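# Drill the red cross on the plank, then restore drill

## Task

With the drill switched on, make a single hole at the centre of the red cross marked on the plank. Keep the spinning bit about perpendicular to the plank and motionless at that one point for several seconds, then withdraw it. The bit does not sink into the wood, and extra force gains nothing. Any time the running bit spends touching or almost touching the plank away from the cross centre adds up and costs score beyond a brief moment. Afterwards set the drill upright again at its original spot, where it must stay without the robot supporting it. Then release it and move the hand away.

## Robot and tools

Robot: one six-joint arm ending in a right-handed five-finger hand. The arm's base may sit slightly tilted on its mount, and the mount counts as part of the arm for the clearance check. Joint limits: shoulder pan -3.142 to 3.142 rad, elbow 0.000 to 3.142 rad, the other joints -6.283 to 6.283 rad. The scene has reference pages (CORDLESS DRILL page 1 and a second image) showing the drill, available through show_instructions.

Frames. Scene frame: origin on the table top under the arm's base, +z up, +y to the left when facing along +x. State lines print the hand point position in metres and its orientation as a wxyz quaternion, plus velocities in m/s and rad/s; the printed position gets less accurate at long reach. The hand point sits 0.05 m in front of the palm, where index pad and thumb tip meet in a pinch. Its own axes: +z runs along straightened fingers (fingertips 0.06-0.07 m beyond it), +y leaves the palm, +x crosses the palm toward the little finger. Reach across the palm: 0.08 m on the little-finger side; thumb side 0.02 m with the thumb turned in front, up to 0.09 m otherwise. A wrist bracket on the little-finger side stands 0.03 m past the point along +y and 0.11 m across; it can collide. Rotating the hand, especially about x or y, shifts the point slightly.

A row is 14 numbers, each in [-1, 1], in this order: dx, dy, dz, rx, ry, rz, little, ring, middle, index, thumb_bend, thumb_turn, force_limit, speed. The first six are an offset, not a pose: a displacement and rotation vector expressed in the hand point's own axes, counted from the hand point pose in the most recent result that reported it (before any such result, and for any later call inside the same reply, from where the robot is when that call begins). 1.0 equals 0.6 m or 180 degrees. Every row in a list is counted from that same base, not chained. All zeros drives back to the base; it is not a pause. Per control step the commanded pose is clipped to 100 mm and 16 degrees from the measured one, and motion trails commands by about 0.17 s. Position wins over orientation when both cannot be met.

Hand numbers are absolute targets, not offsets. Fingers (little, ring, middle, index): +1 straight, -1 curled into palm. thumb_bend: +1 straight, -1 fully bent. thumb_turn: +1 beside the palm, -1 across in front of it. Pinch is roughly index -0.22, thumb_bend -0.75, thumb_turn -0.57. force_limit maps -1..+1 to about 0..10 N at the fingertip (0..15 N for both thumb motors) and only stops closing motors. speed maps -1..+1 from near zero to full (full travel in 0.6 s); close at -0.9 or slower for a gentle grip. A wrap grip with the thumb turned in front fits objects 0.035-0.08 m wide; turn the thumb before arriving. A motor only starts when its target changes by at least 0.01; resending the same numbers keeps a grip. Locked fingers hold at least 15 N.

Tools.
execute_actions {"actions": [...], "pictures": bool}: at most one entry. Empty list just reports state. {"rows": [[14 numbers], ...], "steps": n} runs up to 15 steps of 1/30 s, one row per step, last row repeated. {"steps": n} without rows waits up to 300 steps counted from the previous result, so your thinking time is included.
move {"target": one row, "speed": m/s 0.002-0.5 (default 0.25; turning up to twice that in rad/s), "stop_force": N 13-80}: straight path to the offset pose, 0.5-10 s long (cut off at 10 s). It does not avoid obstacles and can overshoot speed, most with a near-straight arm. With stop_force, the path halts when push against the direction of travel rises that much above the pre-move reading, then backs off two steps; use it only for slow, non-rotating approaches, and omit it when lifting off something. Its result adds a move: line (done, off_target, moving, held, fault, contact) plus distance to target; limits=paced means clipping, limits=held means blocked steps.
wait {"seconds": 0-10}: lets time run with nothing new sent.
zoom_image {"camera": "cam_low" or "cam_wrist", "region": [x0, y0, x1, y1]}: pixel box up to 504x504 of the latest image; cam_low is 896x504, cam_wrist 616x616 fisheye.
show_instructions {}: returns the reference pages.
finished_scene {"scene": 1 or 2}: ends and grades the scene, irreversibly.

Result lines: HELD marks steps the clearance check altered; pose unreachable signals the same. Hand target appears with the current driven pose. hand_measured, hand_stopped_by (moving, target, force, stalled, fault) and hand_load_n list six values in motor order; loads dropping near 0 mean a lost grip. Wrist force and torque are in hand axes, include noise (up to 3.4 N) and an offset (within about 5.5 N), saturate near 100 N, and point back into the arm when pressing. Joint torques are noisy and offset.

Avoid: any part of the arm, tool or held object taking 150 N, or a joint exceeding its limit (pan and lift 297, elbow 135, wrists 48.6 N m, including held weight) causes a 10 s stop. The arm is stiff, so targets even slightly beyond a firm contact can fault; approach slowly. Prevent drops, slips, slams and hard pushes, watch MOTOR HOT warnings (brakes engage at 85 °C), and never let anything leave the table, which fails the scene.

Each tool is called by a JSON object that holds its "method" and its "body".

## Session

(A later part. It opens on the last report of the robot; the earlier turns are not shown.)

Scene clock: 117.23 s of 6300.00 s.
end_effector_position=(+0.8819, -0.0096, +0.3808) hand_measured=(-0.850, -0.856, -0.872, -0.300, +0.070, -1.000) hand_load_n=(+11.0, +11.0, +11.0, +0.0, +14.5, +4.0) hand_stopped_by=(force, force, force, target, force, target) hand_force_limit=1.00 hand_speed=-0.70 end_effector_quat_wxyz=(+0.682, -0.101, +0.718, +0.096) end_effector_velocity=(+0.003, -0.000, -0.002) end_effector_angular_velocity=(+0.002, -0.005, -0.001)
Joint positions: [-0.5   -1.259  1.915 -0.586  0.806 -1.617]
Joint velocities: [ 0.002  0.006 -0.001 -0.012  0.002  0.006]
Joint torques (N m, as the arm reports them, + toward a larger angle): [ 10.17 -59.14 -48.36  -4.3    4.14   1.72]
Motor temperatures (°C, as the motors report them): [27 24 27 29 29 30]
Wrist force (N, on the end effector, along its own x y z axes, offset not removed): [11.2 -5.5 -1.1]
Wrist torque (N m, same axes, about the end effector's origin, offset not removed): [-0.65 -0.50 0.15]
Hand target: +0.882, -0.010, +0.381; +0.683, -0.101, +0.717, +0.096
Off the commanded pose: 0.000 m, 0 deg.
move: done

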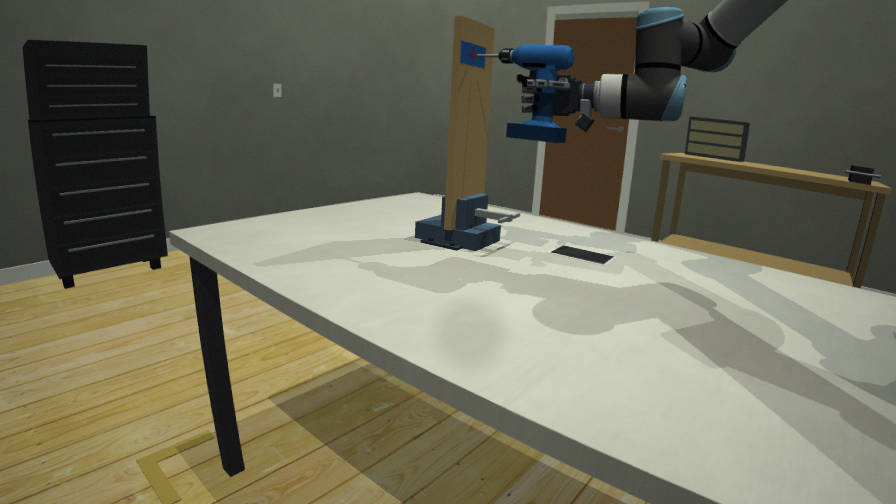

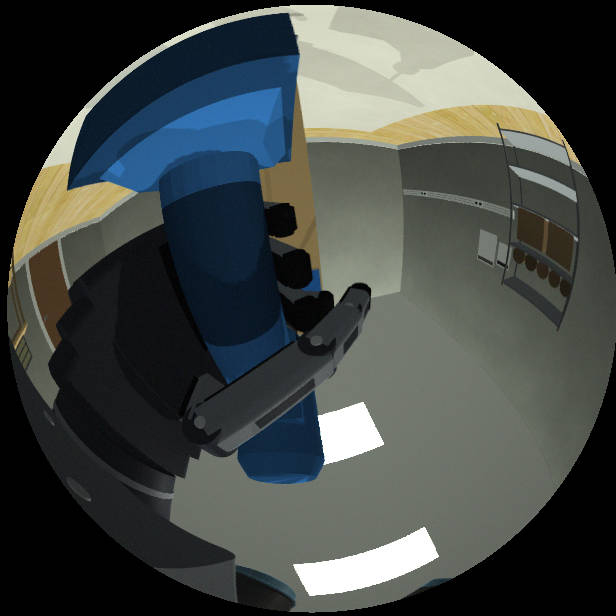

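{"method": "move", "body": {"target": [-0.0035, -0.0123, 0.0117, 0, 0, 0, -1, -1, -1, -0.3, -0.95, -1, 1.0, -0.7], "speed": 0.01}}

{"method": "zoom_image", "body": {"camera": "cam_low", "region": [445, 30, 525, 110]}}

Scene clock: 123.43 s of 6300.00 s.
end_effector_position=(+0.8905, -0.0145, +0.3825) hand_measured=(-0.850, -0.856, -0.872, -0.300, +0.070, -1.000) hand_load_n=(+11.0, +11.0, +11.0, +0.0, +14.5, +4.0) hand_stopped_by=(force, force, force, target, force, target) hand_force_limit=1.00 hand_speed=-0.70 end_effector_quat_wxyz=(+0.682, -0.101, +0.718, +0.096) end_effector_velocity=(+0.002, -0.001, +0.002) end_effector_angular_velocity=(-0.001, -0.002, +0.000)
Joint positions: [-0.501 -1.247  1.894 -0.577  0.805 -1.617]
Joint velocities: [ 0.     0.002 -0.006  0.002 -0.    -0.   ]
Joint torques (N m, as the arm reports them, + toward a larger angle): [-10.74 -60.37 -48.18  -0.56  -3.95  -1.63]
Motor temperatures (°C, as the motors report them): [27 24 27 29 29 30]
Wrist force (N, on the end effector, along its own x y z axes, offset not removed): [10.1 -1.5 -0.5]
Wrist torque (N m, same axes, about the end effector's origin, offset not removed): [-0.30 -0.15 0.18]
Hand target: +0.891, -0.015, +0.383; +0.682, -0.101, +0.718, +0.096
Off the commanded pose: 0.000 m, 0 deg.
move: done

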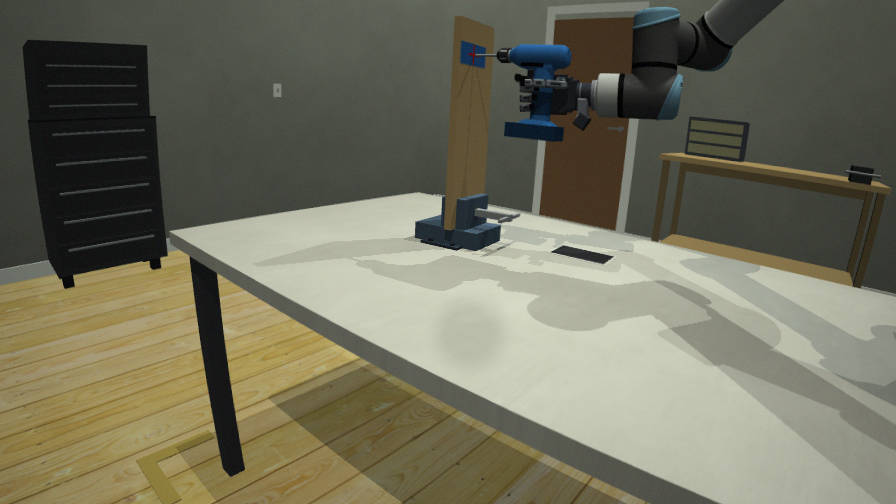

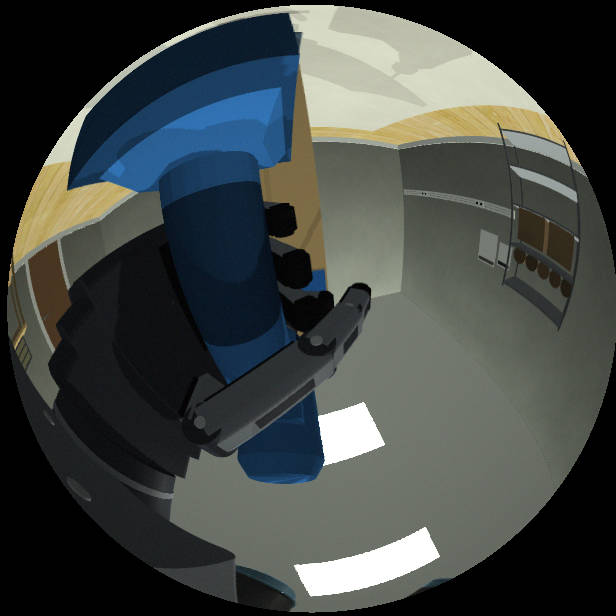

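Region (445, 30, 525, 110) of cam_low's 896x504 image, scaled by 6.300, with more detail than that image has.

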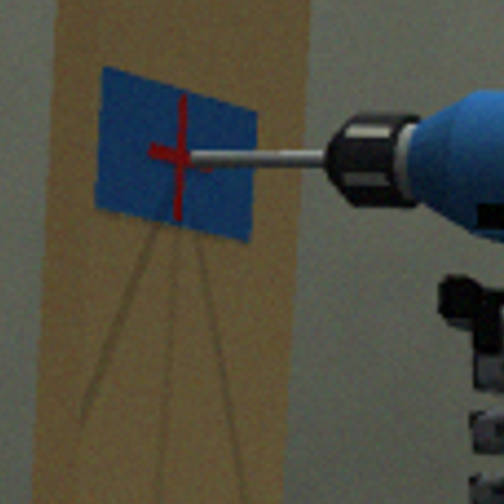

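{"method": "move", "body": {"target": [-0.0005, -0.0015, 0.0107, 0, 0, 0, -1, -1, -1, -0.3, -0.95, -1, 1.0, -0.7], "speed": 0.002, "stop_force": 13}}

{"method": "zoom_image", "body": {"camera": "cam_low", "region": [455, 35, 505, 85]}}

Scene clock: 129.43 s of 6300.00 s.
end_effector_position=(+0.8951, -0.0139, +0.3824) hand_measured=(-0.850, -0.856, -0.872, -0.300, +0.070, -1.000) hand_load_n=(+11.5, +11.0, +10.5, +0.0, +14.5, +3.5) hand_stopped_by=(force, force, force, target, force, target) hand_force_limit=1.00 hand_speed=-0.70 end_effector_quat_wxyz=(+0.682, -0.101, +0.718, +0.096) end_effector_velocity=(-0.000, +0.001, -0.000) end_effector_angular_velocity=(+0.001, +0.001, +0.001)
Joint positions: [-0.497 -1.241  1.885 -0.575  0.809 -1.617]
Joint velocities: [ 0.001 -0.     0.001  0.     0.     0.   ]
Joint torques (N m, as the arm reports them, + toward a larger angle): [  1.04 -86.47 -46.07  -4.58   1.79   1.85]
Motor temperatures (°C, as the motors report them): [27 24 27 29 29 30]
Wrist force (N, on the end effector, along its own x y z axes, offset not removed): [17.3 1.1 -23.2]
Wrist torque (N m, same axes, about the end effector's origin, offset not removed): [0.96 -1.66 0.33]
Hand target: +0.895, -0.014, +0.382; +0.682, -0.101, +0.718, +0.096
Off the commanded pose: 0.002 m, 0 deg.
move: contact

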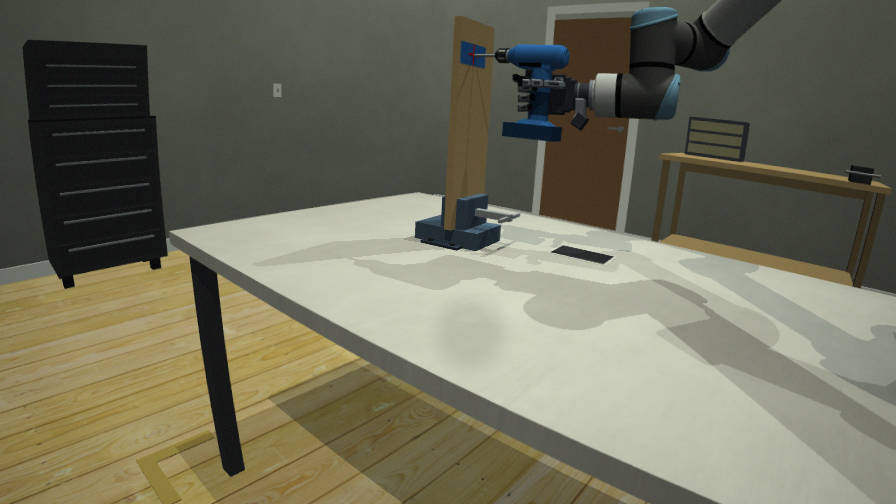

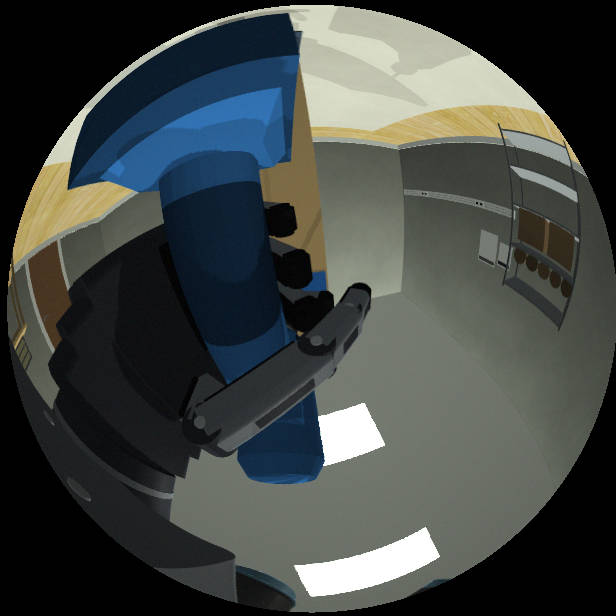

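Region (455, 35, 505, 85) of cam_low's 896x504 image, scaled by 10.080, with more detail than that image has.

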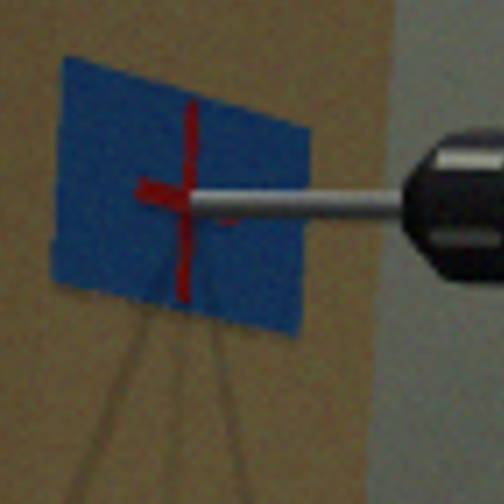

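On the cross (within ~2 mm). Pull the trigger.

{"method": "move", "body": {"target": [0, 0, 0, 0, 0, 0, -1, -1, -1, -0.875, -0.95, -1, 0.7, -0.6], "speed": 0.002}}

{"method": "zoom_image", "body": {"camera": "cam_low", "region": [445, 30, 545, 110]}}

Scene clock: 132.50 s of 6300.00 s.
end_effector_position=(+0.8951, -0.0139, +0.3824) hand_measured=(-0.850, -0.856, -0.872, -0.872, +0.070, -1.000) hand_load_n=(+11.5, +11.0, +10.5, +6.5, +14.5, +3.5) hand_stopped_by=(force, force, force, target, force, target) hand_force_limit=0.70 hand_speed=-0.60 end_effector_quat_wxyz=(+0.682, -0.101, +0.718, +0.096) end_effector_velocity=(-0.000, -0.000, -0.000) end_effector_angular_velocity=(-0.000, +0.000, -0.000)
Joint positions: [-0.497 -1.241  1.885 -0.575  0.809 -1.617]
Joint velocities: [-0.     0.     0.001 -0.     0.    -0.   ]
Joint torques (N m, as the arm reports them, + toward a larger angle): [ 11.9  -60.42 -56.67  -2.16   5.82   0.32]
Motor temperatures (°C, as the motors report them): [27 24 27 29 29 30]
Wrist force (N, on the end effector, along its own x y z axes, offset not removed): [17.8 4.1 -21.1]
Wrist torque (N m, same axes, about the end effector's origin, offset not removed): [0.74 -1.66 0.32]
Hand target: +0.895, -0.014, +0.382; +0.682, -0.101, +0.718, +0.096
Off the commanded pose: 0.000 m, 0 deg.
move: done

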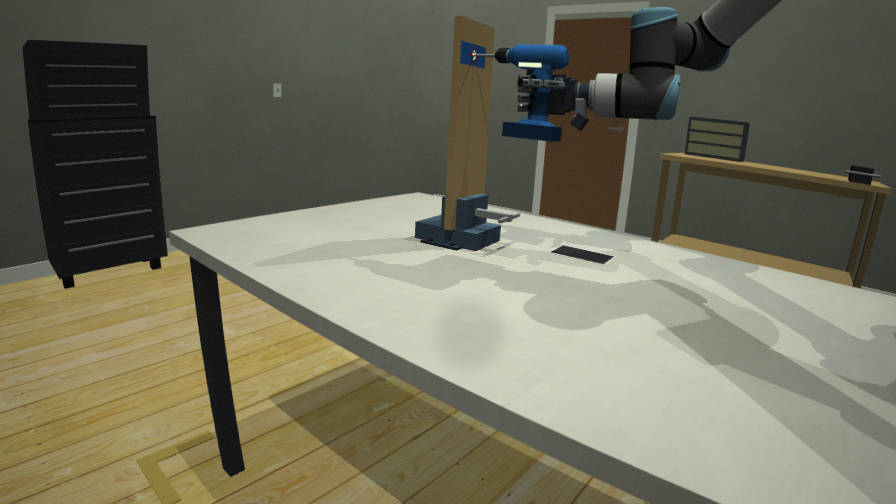

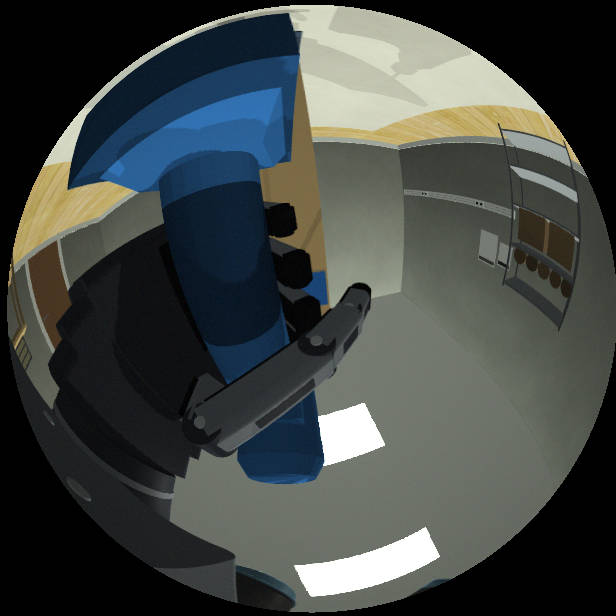

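Region (445, 30, 545, 110) of cam_low's 896x504 image, scaled by 5.040, with more detail than that image has; it fills the top 403 rows of this view, and the rest is white.

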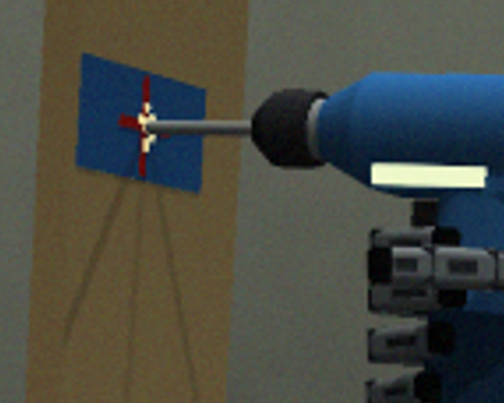

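{"method": "wait", "body": {"seconds": 5}}

{"method": "move", "body": {"target": [0, 0, 0, 0, 0, 0, -1, -1, -1, -0.3, -0.95, -1, 0.7, -0.5], "speed": 0.002}}

{"method": "move", "body": {"target": [0.0025, 0.007, -0.05, 0, 0, 0, -1, -1, -1, -0.3, -0.95, -1, 0.7, -0.5], "speed": 0.03}}

{"method": "zoom_image", "body": {"camera": "cam_low", "region": [445, 30, 545, 110]}}

Scene clock: 140.17 s of 6300.00 s.
end_effector_position=(+0.8951, -0.0139, +0.3824) hand_measured=(-0.850, -0.856, -0.872, -0.872, +0.070, -1.000) hand_load_n=(+11.5, +11.0, +10.5, +6.5, +14.5, +3.5) hand_stopped_by=(force, force, force, target, force, target) hand_force_limit=0.70 hand_speed=-0.60 end_effector_quat_wxyz=(+0.682, -0.101, +0.718, +0.096) end_effector_velocity=(+0.000, +0.000, -0.001) end_effector_angular_velocity=(+0.001, +0.002, +0.000)
Joint positions: [-0.497 -1.241  1.885 -0.575  0.809 -1.617]
Joint velocities: [0.    0.001 0.    0.    0.    0.   ]
Joint torques (N m, as the arm reports them, + toward a larger angle): [ 12.45 -62.61 -57.93  -7.21   5.67   2.15]
Motor temperatures (°C, as the motors report them): [27 24 27 29 29 30]
Wrist force (N, on the end effector, along its own x y z axes, offset not removed): [22.1 1.2 -21.3]
Wrist torque (N m, same axes, about the end effector's origin, offset not removed): [0.42 -2.14 0.60]
Hand target: +0.895, -0.014, +0.382; +0.682, -0.101, +0.718, +0.096
Off the commanded pose: 0.000 m, 0 deg.
Steps of this call (steps 1 to 230: nothing new was sent). Readings (end_effector_position | what the end effector reports):
1: (+0.8951, -0.0139, +0.3824) | hand_measured=(-0.850, -0.856, -0.872, -0.872, +0.070, -1.000) hand_load_n=(+11.5, +11.0, +10.5, +6.5, +14.5, +3.5) hand_stopped_by=(force, force, force, target, force, target) hand_force_limit=0.70 hand_speed=-0.60
2: (+0.8951, -0.0139, +0.3824) | hand_measured=(-0.850, -0.856, -0.872, -0.872, +0.070, -1.000) hand_load_n=(+11.5, +11.0, +10.5, +6.5, +14.5, +3.5) hand_stopped_by=(force, force, force, target, force, target) hand_force_limit=0.70 hand_speed=-0.60
4: (+0.8951, -0.0139, +0.3824) | hand_measured=(-0.850, -0.856, -0.872, -0.872, +0.070, -1.000) hand_load_n=(+11.5, +11.0, +10.5, +6.5, +14.5, +3.5) hand_stopped_by=(force, force, force, target, force, target) hand_force_limit=0.70 hand_speed=-0.60
8: (+0.8951, -0.0139, +0.3824) | hand_measured=(-0.850, -0.856, -0.872, -0.872, +0.070, -1.000) hand_load_n=(+11.5, +11.0, +10.5, +6.5, +14.5, +3.5) hand_stopped_by=(force, force, force, target, force, target) hand_force_limit=0.70 hand_speed=-0.60
230: the state above

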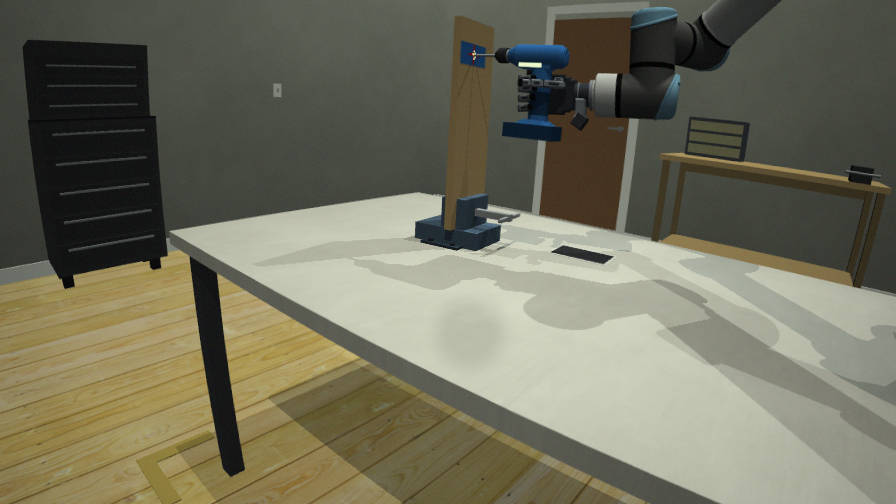

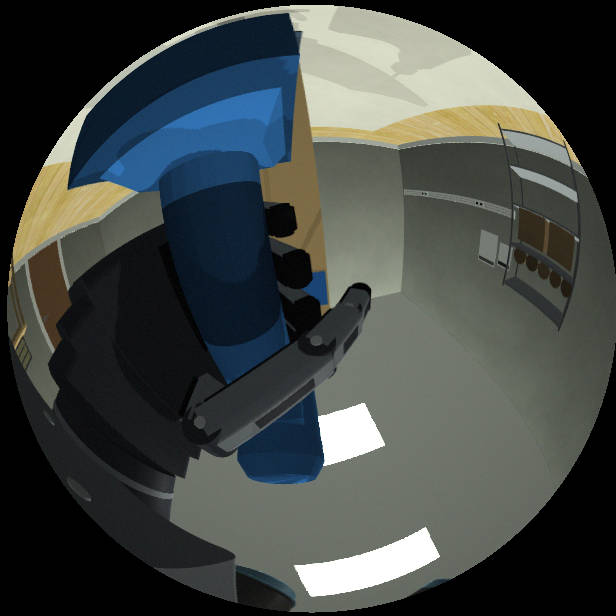

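Scene clock: 141.13 s of 6300.00 s.
end_effector_position=(+0.8951, -0.0139, +0.3824) hand_measured=(-0.850, -0.856, -0.872, -0.300, +0.070, -1.000) hand_load_n=(+11.5, +11.0, +10.5, +0.0, +14.5, +3.5) hand_stopped_by=(force, force, force, target, force, target) hand_force_limit=0.70 hand_speed=-0.50 end_effector_quat_wxyz=(+0.682, -0.101, +0.718, +0.096) end_effector_velocity=(+0.000, +0.000, -0.002) end_effector_angular_velocity=(+0.001, +0.003, +0.000)
Joint positions: [-0.497 -1.241  1.885 -0.575  0.809 -1.617]
Joint velocities: [ 0.     0.002  0.     0.     0.    -0.   ]
Joint torques (N m, as the arm reports them, + toward a larger angle): [ 12.77 -62.01 -57.31  -7.27   1.68   1.55]
Motor temperatures (°C, as the motors report them): [27 24 27 29 29 30]
Wrist force (N, on the end effector, along its own x y z axes, offset not removed): [10.3 1.6 -27.9]
Wrist torque (N m, same axes, about the end effector's origin, offset not removed): [1.30 -0.48 0.12]
Hand target: +0.895, -0.014, +0.382; +0.682, -0.101, +0.718, +0.096
Off the commanded pose: 0.000 m, 0 deg.
move: done

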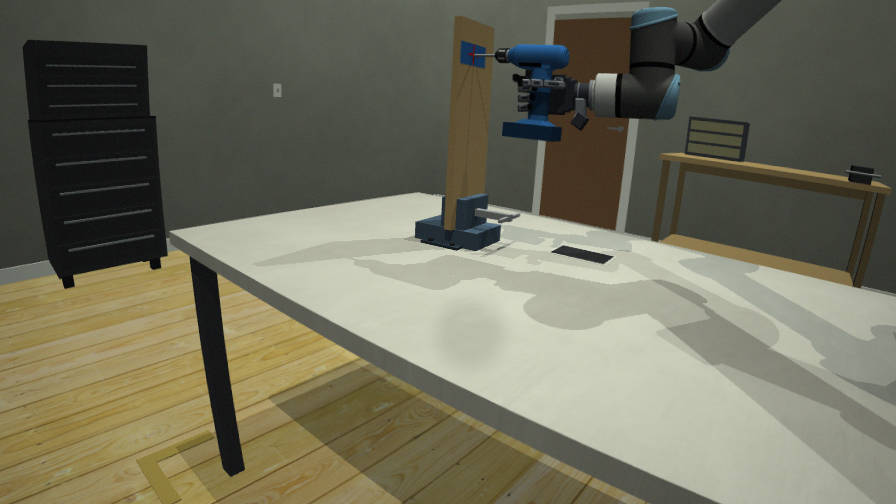

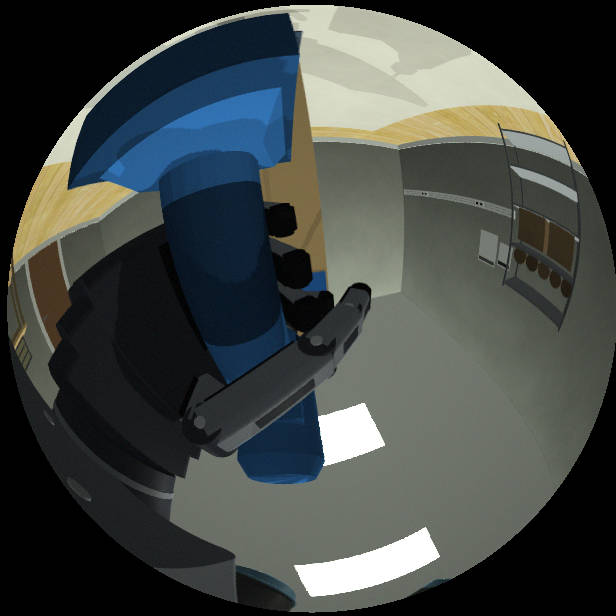

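Scene clock: 142.50 s of 6300.00 s.
end_effector_position=(+0.8654, -0.0181, +0.3824) hand_measured=(-0.850, -0.856, -0.872, -0.300, +0.070, -1.000) hand_load_n=(+11.0, +11.0, +11.0, +0.0, +14.5, +4.0) hand_stopped_by=(force, force, force, target, force, target) hand_force_limit=0.70 hand_speed=-0.50 end_effector_quat_wxyz=(+0.682, -0.101, +0.718, +0.096) end_effector_velocity=(-0.003, +0.000, -0.001) end_effector_angular_velocity=(+0.001, +0.001, +0.000)
Joint positions: [-0.525 -1.28   1.941 -0.589  0.781 -1.62 ]
Joint velocities: [-0.002 -0.003  0.006 -0.001 -0.003 -0.   ]
Joint torques (N m, as the arm reports them, + toward a larger angle): [ -9.99 -89.52 -31.71  -5.11  -4.39  -2.04]
Motor temperatures (°C, as the motors report them): [27 24 27 29 29 30]
Wrist force (N, on the end effector, along its own x y z axes, offset not removed): [11.1 -2.6 0.0]
Wrist torque (N m, same axes, about the end effector's origin, offset not removed): [-0.28 -0.45 0.21]
Hand target: +0.865, -0.018, +0.382; +0.682, -0.101, +0.718, +0.096
Off the commanded pose: 0.000 m, 0 deg.
move: done

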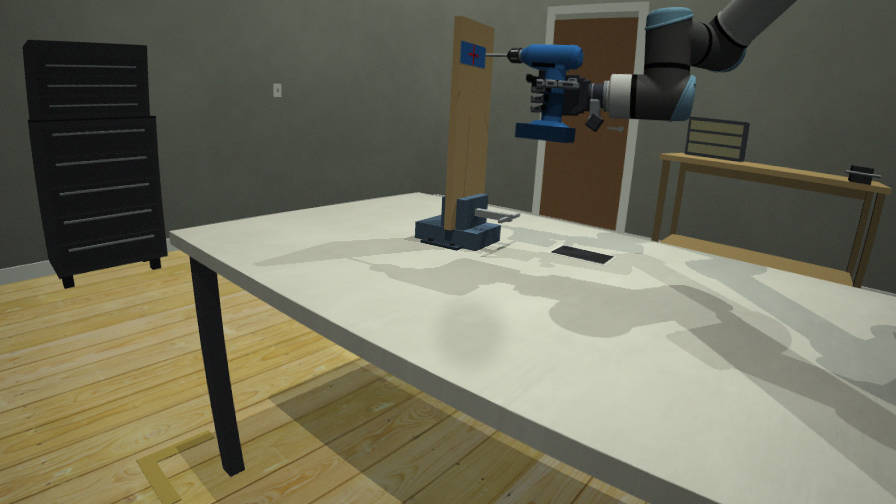

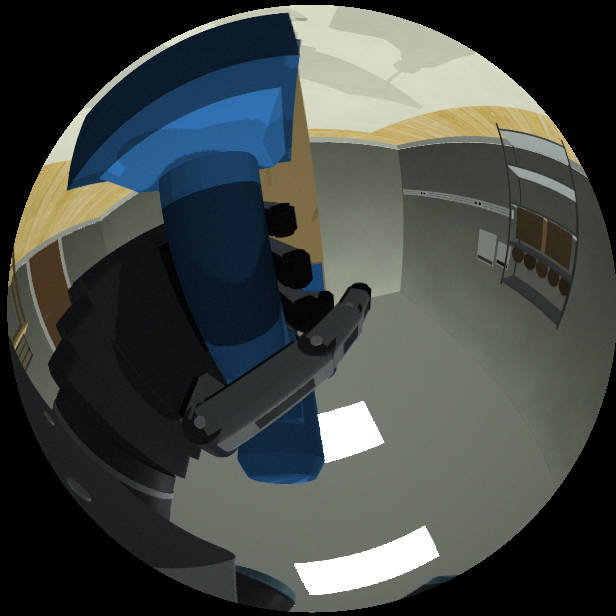

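Region (445, 30, 545, 110) of cam_low's 896x504 image, scaled by 5.040, with more detail than that image has; it fills the top 403 rows of this view, and the rest is white.

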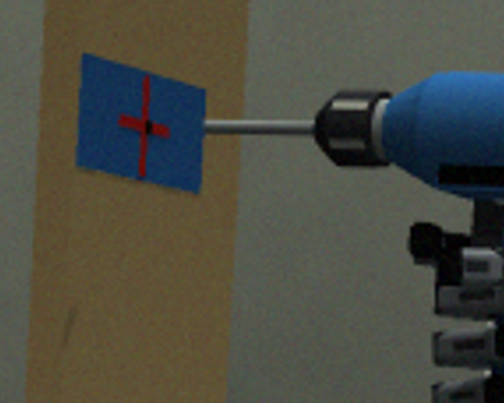

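{"method": "execute_actions", "body": {"actions": []}}

Scene clock: 150.53 s of 6300.00 s.
end_effector_position=(+0.8651, -0.0182, +0.3824) hand_measured=(-0.850, -0.856, -0.872, -0.300, +0.070, -1.000) hand_load_n=(+11.0, +11.0, +11.0, +0.0, +14.5, +4.0) hand_stopped_by=(force, force, force, target, force, target) hand_force_limit=0.70 hand_speed=-0.50 end_effector_quat_wxyz=(+0.682, -0.101, +0.718, +0.096) end_effector_velocity=(+0.000, +0.000, +0.001) end_effector_angular_velocity=(-0.001, -0.001, +0.000)
Joint positions: [-0.525 -1.281  1.942 -0.589  0.781 -1.62 ]
Joint velocities: [ 0.    -0.001 -0.001  0.     0.     0.   ]
Joint torques (N m, as the arm reports them, + toward a larger angle): [-10.93 -88.03 -32.39  -5.03  -3.81  -1.68]
Motor temperatures (°C, as the motors report them): [27 24 27 29 29 30]
Wrist force (N, on the end effector, along its own x y z axes, offset not removed): [13.4 2.2 -0.8]
Wrist torque (N m, same axes, about the end effector's origin, offset not removed): [0.49 -0.62 0.57]
Hand target: +0.865, -0.018, +0.382; +0.682, -0.101, +0.718, +0.096
Off the commanded pose: 0.000 m, 0 deg.
Steps of this call (steps 1 to 241: nothing new was sent). Readings (end_effector_position | what the end effector reports):
1: (+0.8653, -0.0182, +0.3824) | hand_measured=(-0.850, -0.856, -0.872, -0.300, +0.070, -1.000) hand_load_n=(+11.0, +11.0, +11.0, +0.0, +14.5, +4.0) hand_stopped_by=(force, force, force, target, force, target) hand_force_limit=0.70 hand_speed=-0.50
2: (+0.8652, -0.0182, +0.3824) | hand_measured=(-0.850, -0.856, -0.872, -0.300, +0.070, -1.000) hand_load_n=(+11.0, +11.0, +11.0, +0.0, +14.5, +4.0) hand_stopped_by=(force, force, force, target, force, target) hand_force_limit=0.70 hand_speed=-0.50
4: (+0.8652, -0.0182, +0.3824) | hand_measured=(-0.850, -0.856, -0.872, -0.300, +0.070, -1.000) hand_load_n=(+11.0, +11.0, +11.0, +0.0, +14.5, +4.0) hand_stopped_by=(force, force, force, target, force, target) hand_force_limit=0.70 hand_speed=-0.50
8: (+0.8651, -0.0182, +0.3824) | hand_measured=(-0.850, -0.856, -0.872, -0.300, +0.070, -1.000) hand_load_n=(+11.0, +11.0, +11.0, +0.0, +14.5, +4.0) hand_stopped_by=(force, force, force, target, force, target) hand_force_limit=0.70 hand_speed=-0.50
241: the state above

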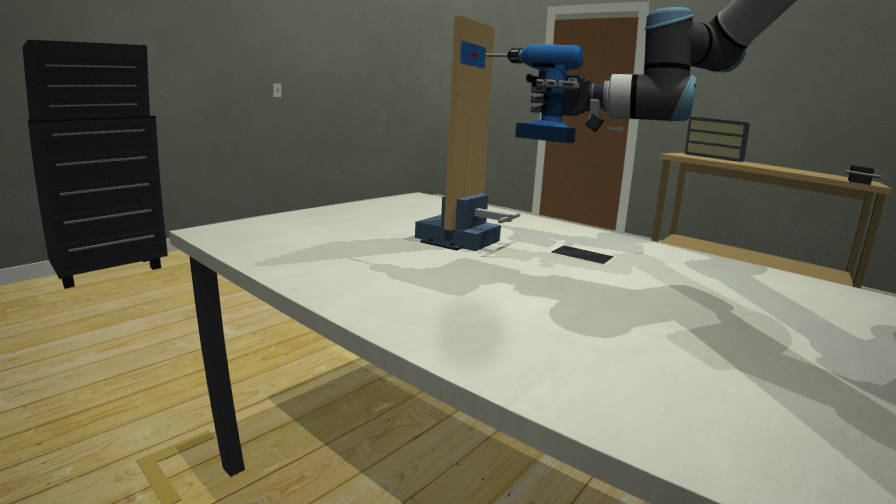

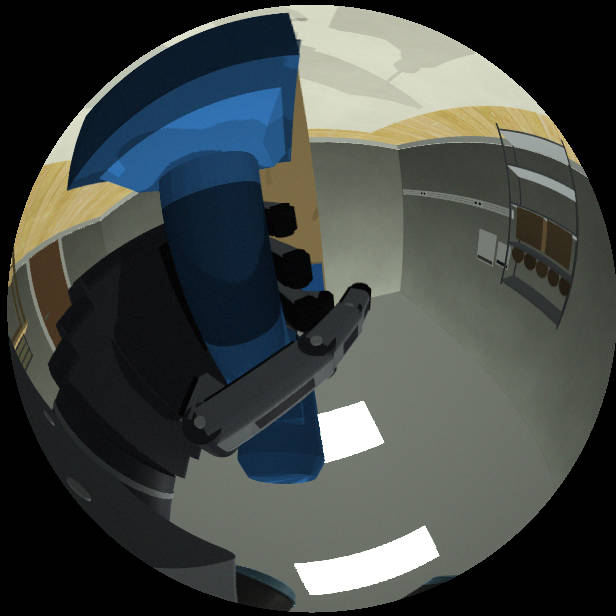

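{"method": "move", "body": {"target": [0.3862,-0.1578,-0.1299,0.0178,0,0.0009,-1,-1,-1,-0.3,-0.95,-1,0.7,-0.5], "speed": 0.1}}

{"method": "zoom_image", "body": {"camera": "cam_low", "region": [520, 150, 700, 290]}}

Scene clock: 158.70 s of 6300.00 s.
end_effector_position=(+0.8056, -0.1339, +0.1553) hand_measured=(-0.850, -0.856, -0.872, -0.300, +0.070, -1.000) hand_load_n=(+11.0, +11.0, +11.0, +0.0, +14.5, +4.0) hand_stopped_by=(force, force, force, target, force, target) hand_force_limit=0.70 hand_speed=-0.50 end_effector_quat_wxyz=(+0.685, -0.081, +0.720, +0.077) end_effector_velocity=(-0.001, -0.000, -0.003) end_effector_angular_velocity=(+0.001, +0.001, -0.000)
Joint positions: [-0.728 -0.999  2.088 -1.003  0.635 -1.637]
Joint velocities: [-0.002  0.004  0.002 -0.005 -0.002  0.001]
Joint torques (N m, as the arm reports them, + toward a larger angle): [ -9.69 -66.02 -16.21  -4.92  -3.65   2.08]
Motor temperatures (°C, as the motors report them): [27 24 27 29 29 30]
Wrist force (N, on the end effector, along its own x y z axes, offset not removed): [11.2 -5.2 0.9]
Wrist torque (N m, same axes, about the end effector's origin, offset not removed): [-0.85 -0.56 0.08]
Hand target: +0.805, -0.134, +0.155; +0.685, -0.081, +0.720, +0.077
Off the commanded pose: 0.001 m, 0 deg.
move: done

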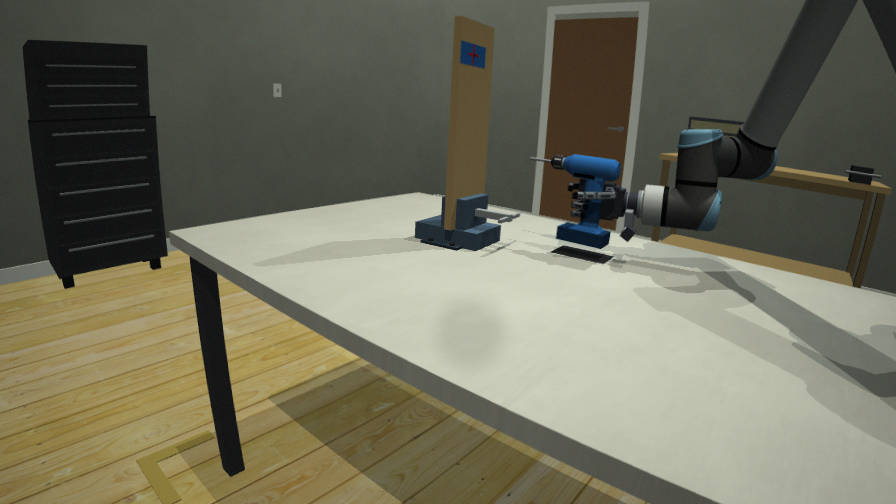

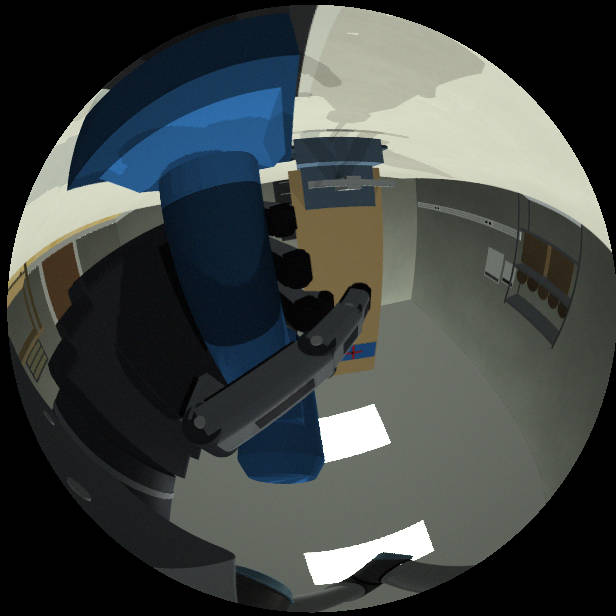

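Region (520, 150, 700, 290) of cam_low's 896x504 image, scaled by 2.800, with more detail than that image has.

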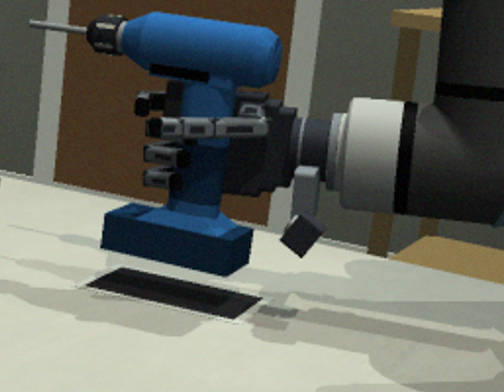

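{"method": "move", "body": {"target": [0.035,0,0.0018,0,0,0,-1,-1,-1,-0.3,-0.95,-1,0.7,-0.5], "speed": 0.03}}

{"method": "move", "body": {"target": [0.025,0,0.0013,0,0,0,-1,-1,-1,-0.3,-0.95,-1,0.7,-0.5], "speed": 0.003, "stop_force": 13}}

{"method": "zoom_image", "body": {"camera": "cam_low", "region": [520, 150, 700, 290]}}

Scene clock: 162.83 s of 6300.00 s.
end_effector_position=(+0.8055, -0.1338, +0.1345) hand_measured=(-0.850, -0.856, -0.872, -0.300, +0.070, -1.000) hand_load_n=(+11.0, +11.0, +11.0, +0.0, +14.5, +4.0) hand_stopped_by=(force, force, force, target, force, target) hand_force_limit=0.70 hand_speed=-0.50 end_effector_quat_wxyz=(+0.685, -0.081, +0.720, +0.077) end_effector_velocity=(+0.001, -0.001, -0.002) end_effector_angular_velocity=(-0.000, -0.001, -0.000)
Joint positions: [-0.727 -0.964  2.088 -1.038  0.635 -1.637]
Joint velocities: [-0.     0.005 -0.002 -0.004  0.     0.001]
Joint torques (N m, as the arm reports them, + toward a larger angle): [ 10.1  -63.86 -30.8   -3.87   3.97   1.8 ]
Motor temperatures (°C, as the motors report them): [27 24 27 29 29 30]
Wrist force (N, on the end effector, along its own x y z axes, offset not removed): [9.4 -4.2 -2.8]
Wrist torque (N m, same axes, about the end effector's origin, offset not removed): [-0.33 -0.19 0.12]
Hand target: +0.806, -0.134, +0.134; +0.685, -0.081, +0.720, +0.077
Off the commanded pose: 0.000 m, 0 deg.
move: done

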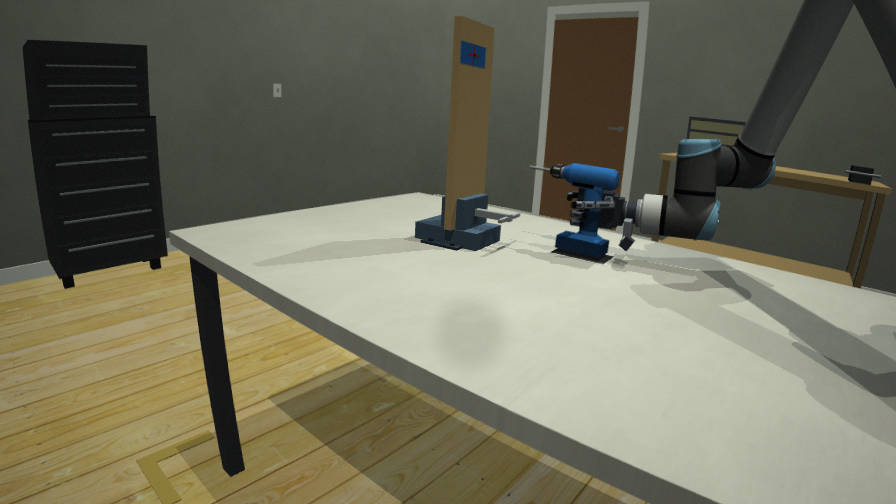

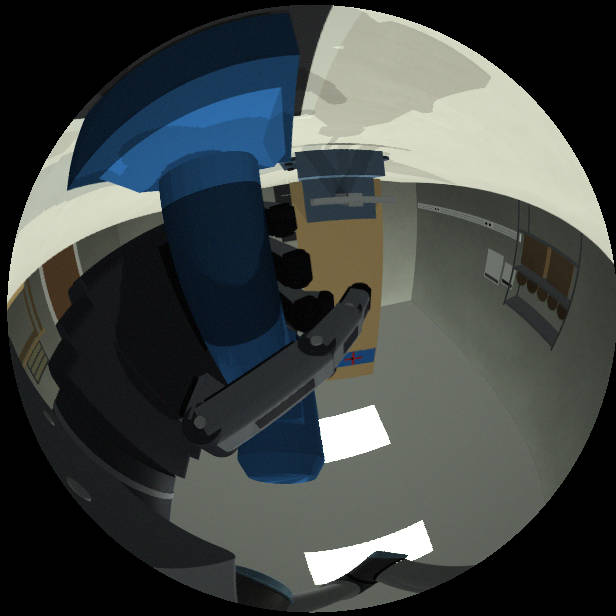

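Scene clock: 166.47 s of 6300.00 s.
end_effector_position=(+0.8056, -0.1339, +0.1248) hand_measured=(-0.850, -0.856, -0.872, -0.300, +0.070, -1.000) hand_load_n=(+9.5, +10.5, +11.5, +0.0, +13.5, +5.5) hand_stopped_by=(force, force, force, target, force, target) hand_force_limit=0.70 hand_speed=-0.50 end_effector_quat_wxyz=(+0.685, -0.081, +0.720, +0.077) end_effector_velocity=(-0.000, -0.001, +0.002) end_effector_angular_velocity=(+0.000, +0.000, -0.001)
Joint positions: [-0.727 -0.947  2.087 -1.054  0.635 -1.637]
Joint velocities: [-0.001 -0.003 -0.     0.003 -0.    -0.   ]
Joint torques (N m, as the arm reports them, + toward a larger angle): [  5.93 -84.84 -20.52   2.18   4.25  -1.32]
Motor temperatures (°C, as the motors report them): [27 24 27 29 29 30]
Wrist force (N, on the end effector, along its own x y z axes, offset not removed): [-9.7 1.7 1.4]
Wrist torque (N m, same axes, about the end effector's origin, offset not removed): [0.32 1.23 -0.46]
Hand target: +0.806, -0.134, +0.125; +0.685, -0.081, +0.720, +0.077
Off the commanded pose: 0.005 m, 0 deg.
move: contact

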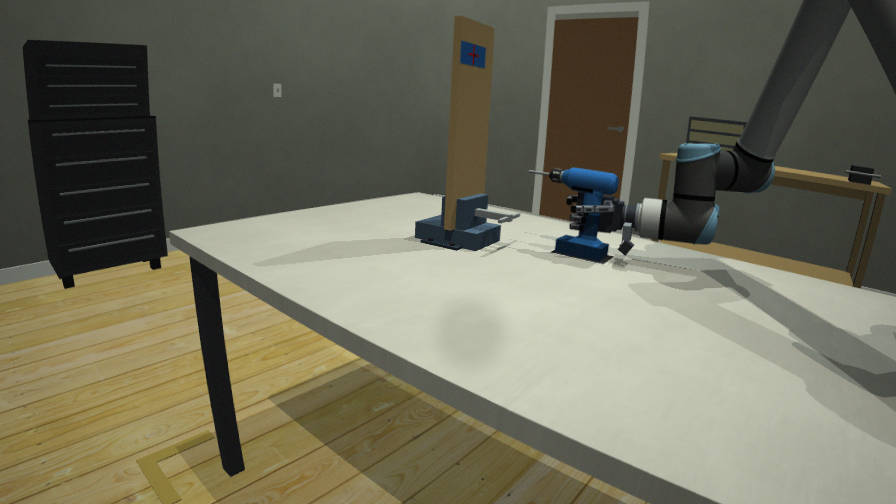

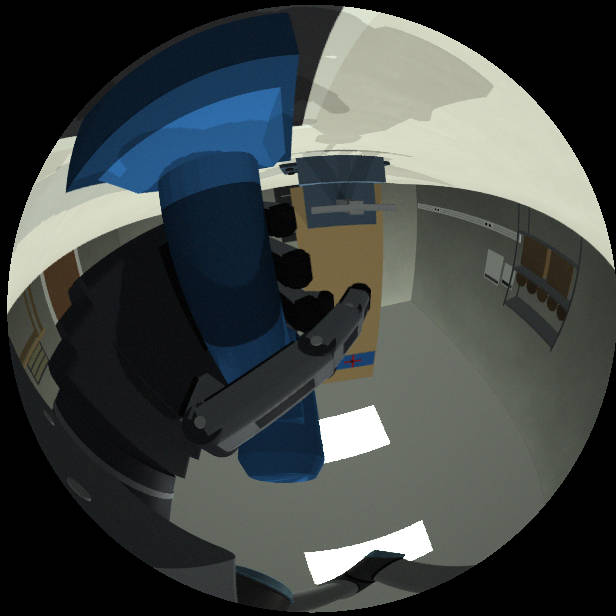

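Region (520, 150, 700, 290) of cam_low's 896x504 image, scaled by 2.800, with more detail than that image has.

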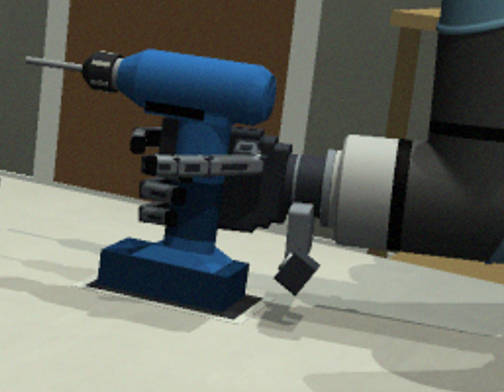

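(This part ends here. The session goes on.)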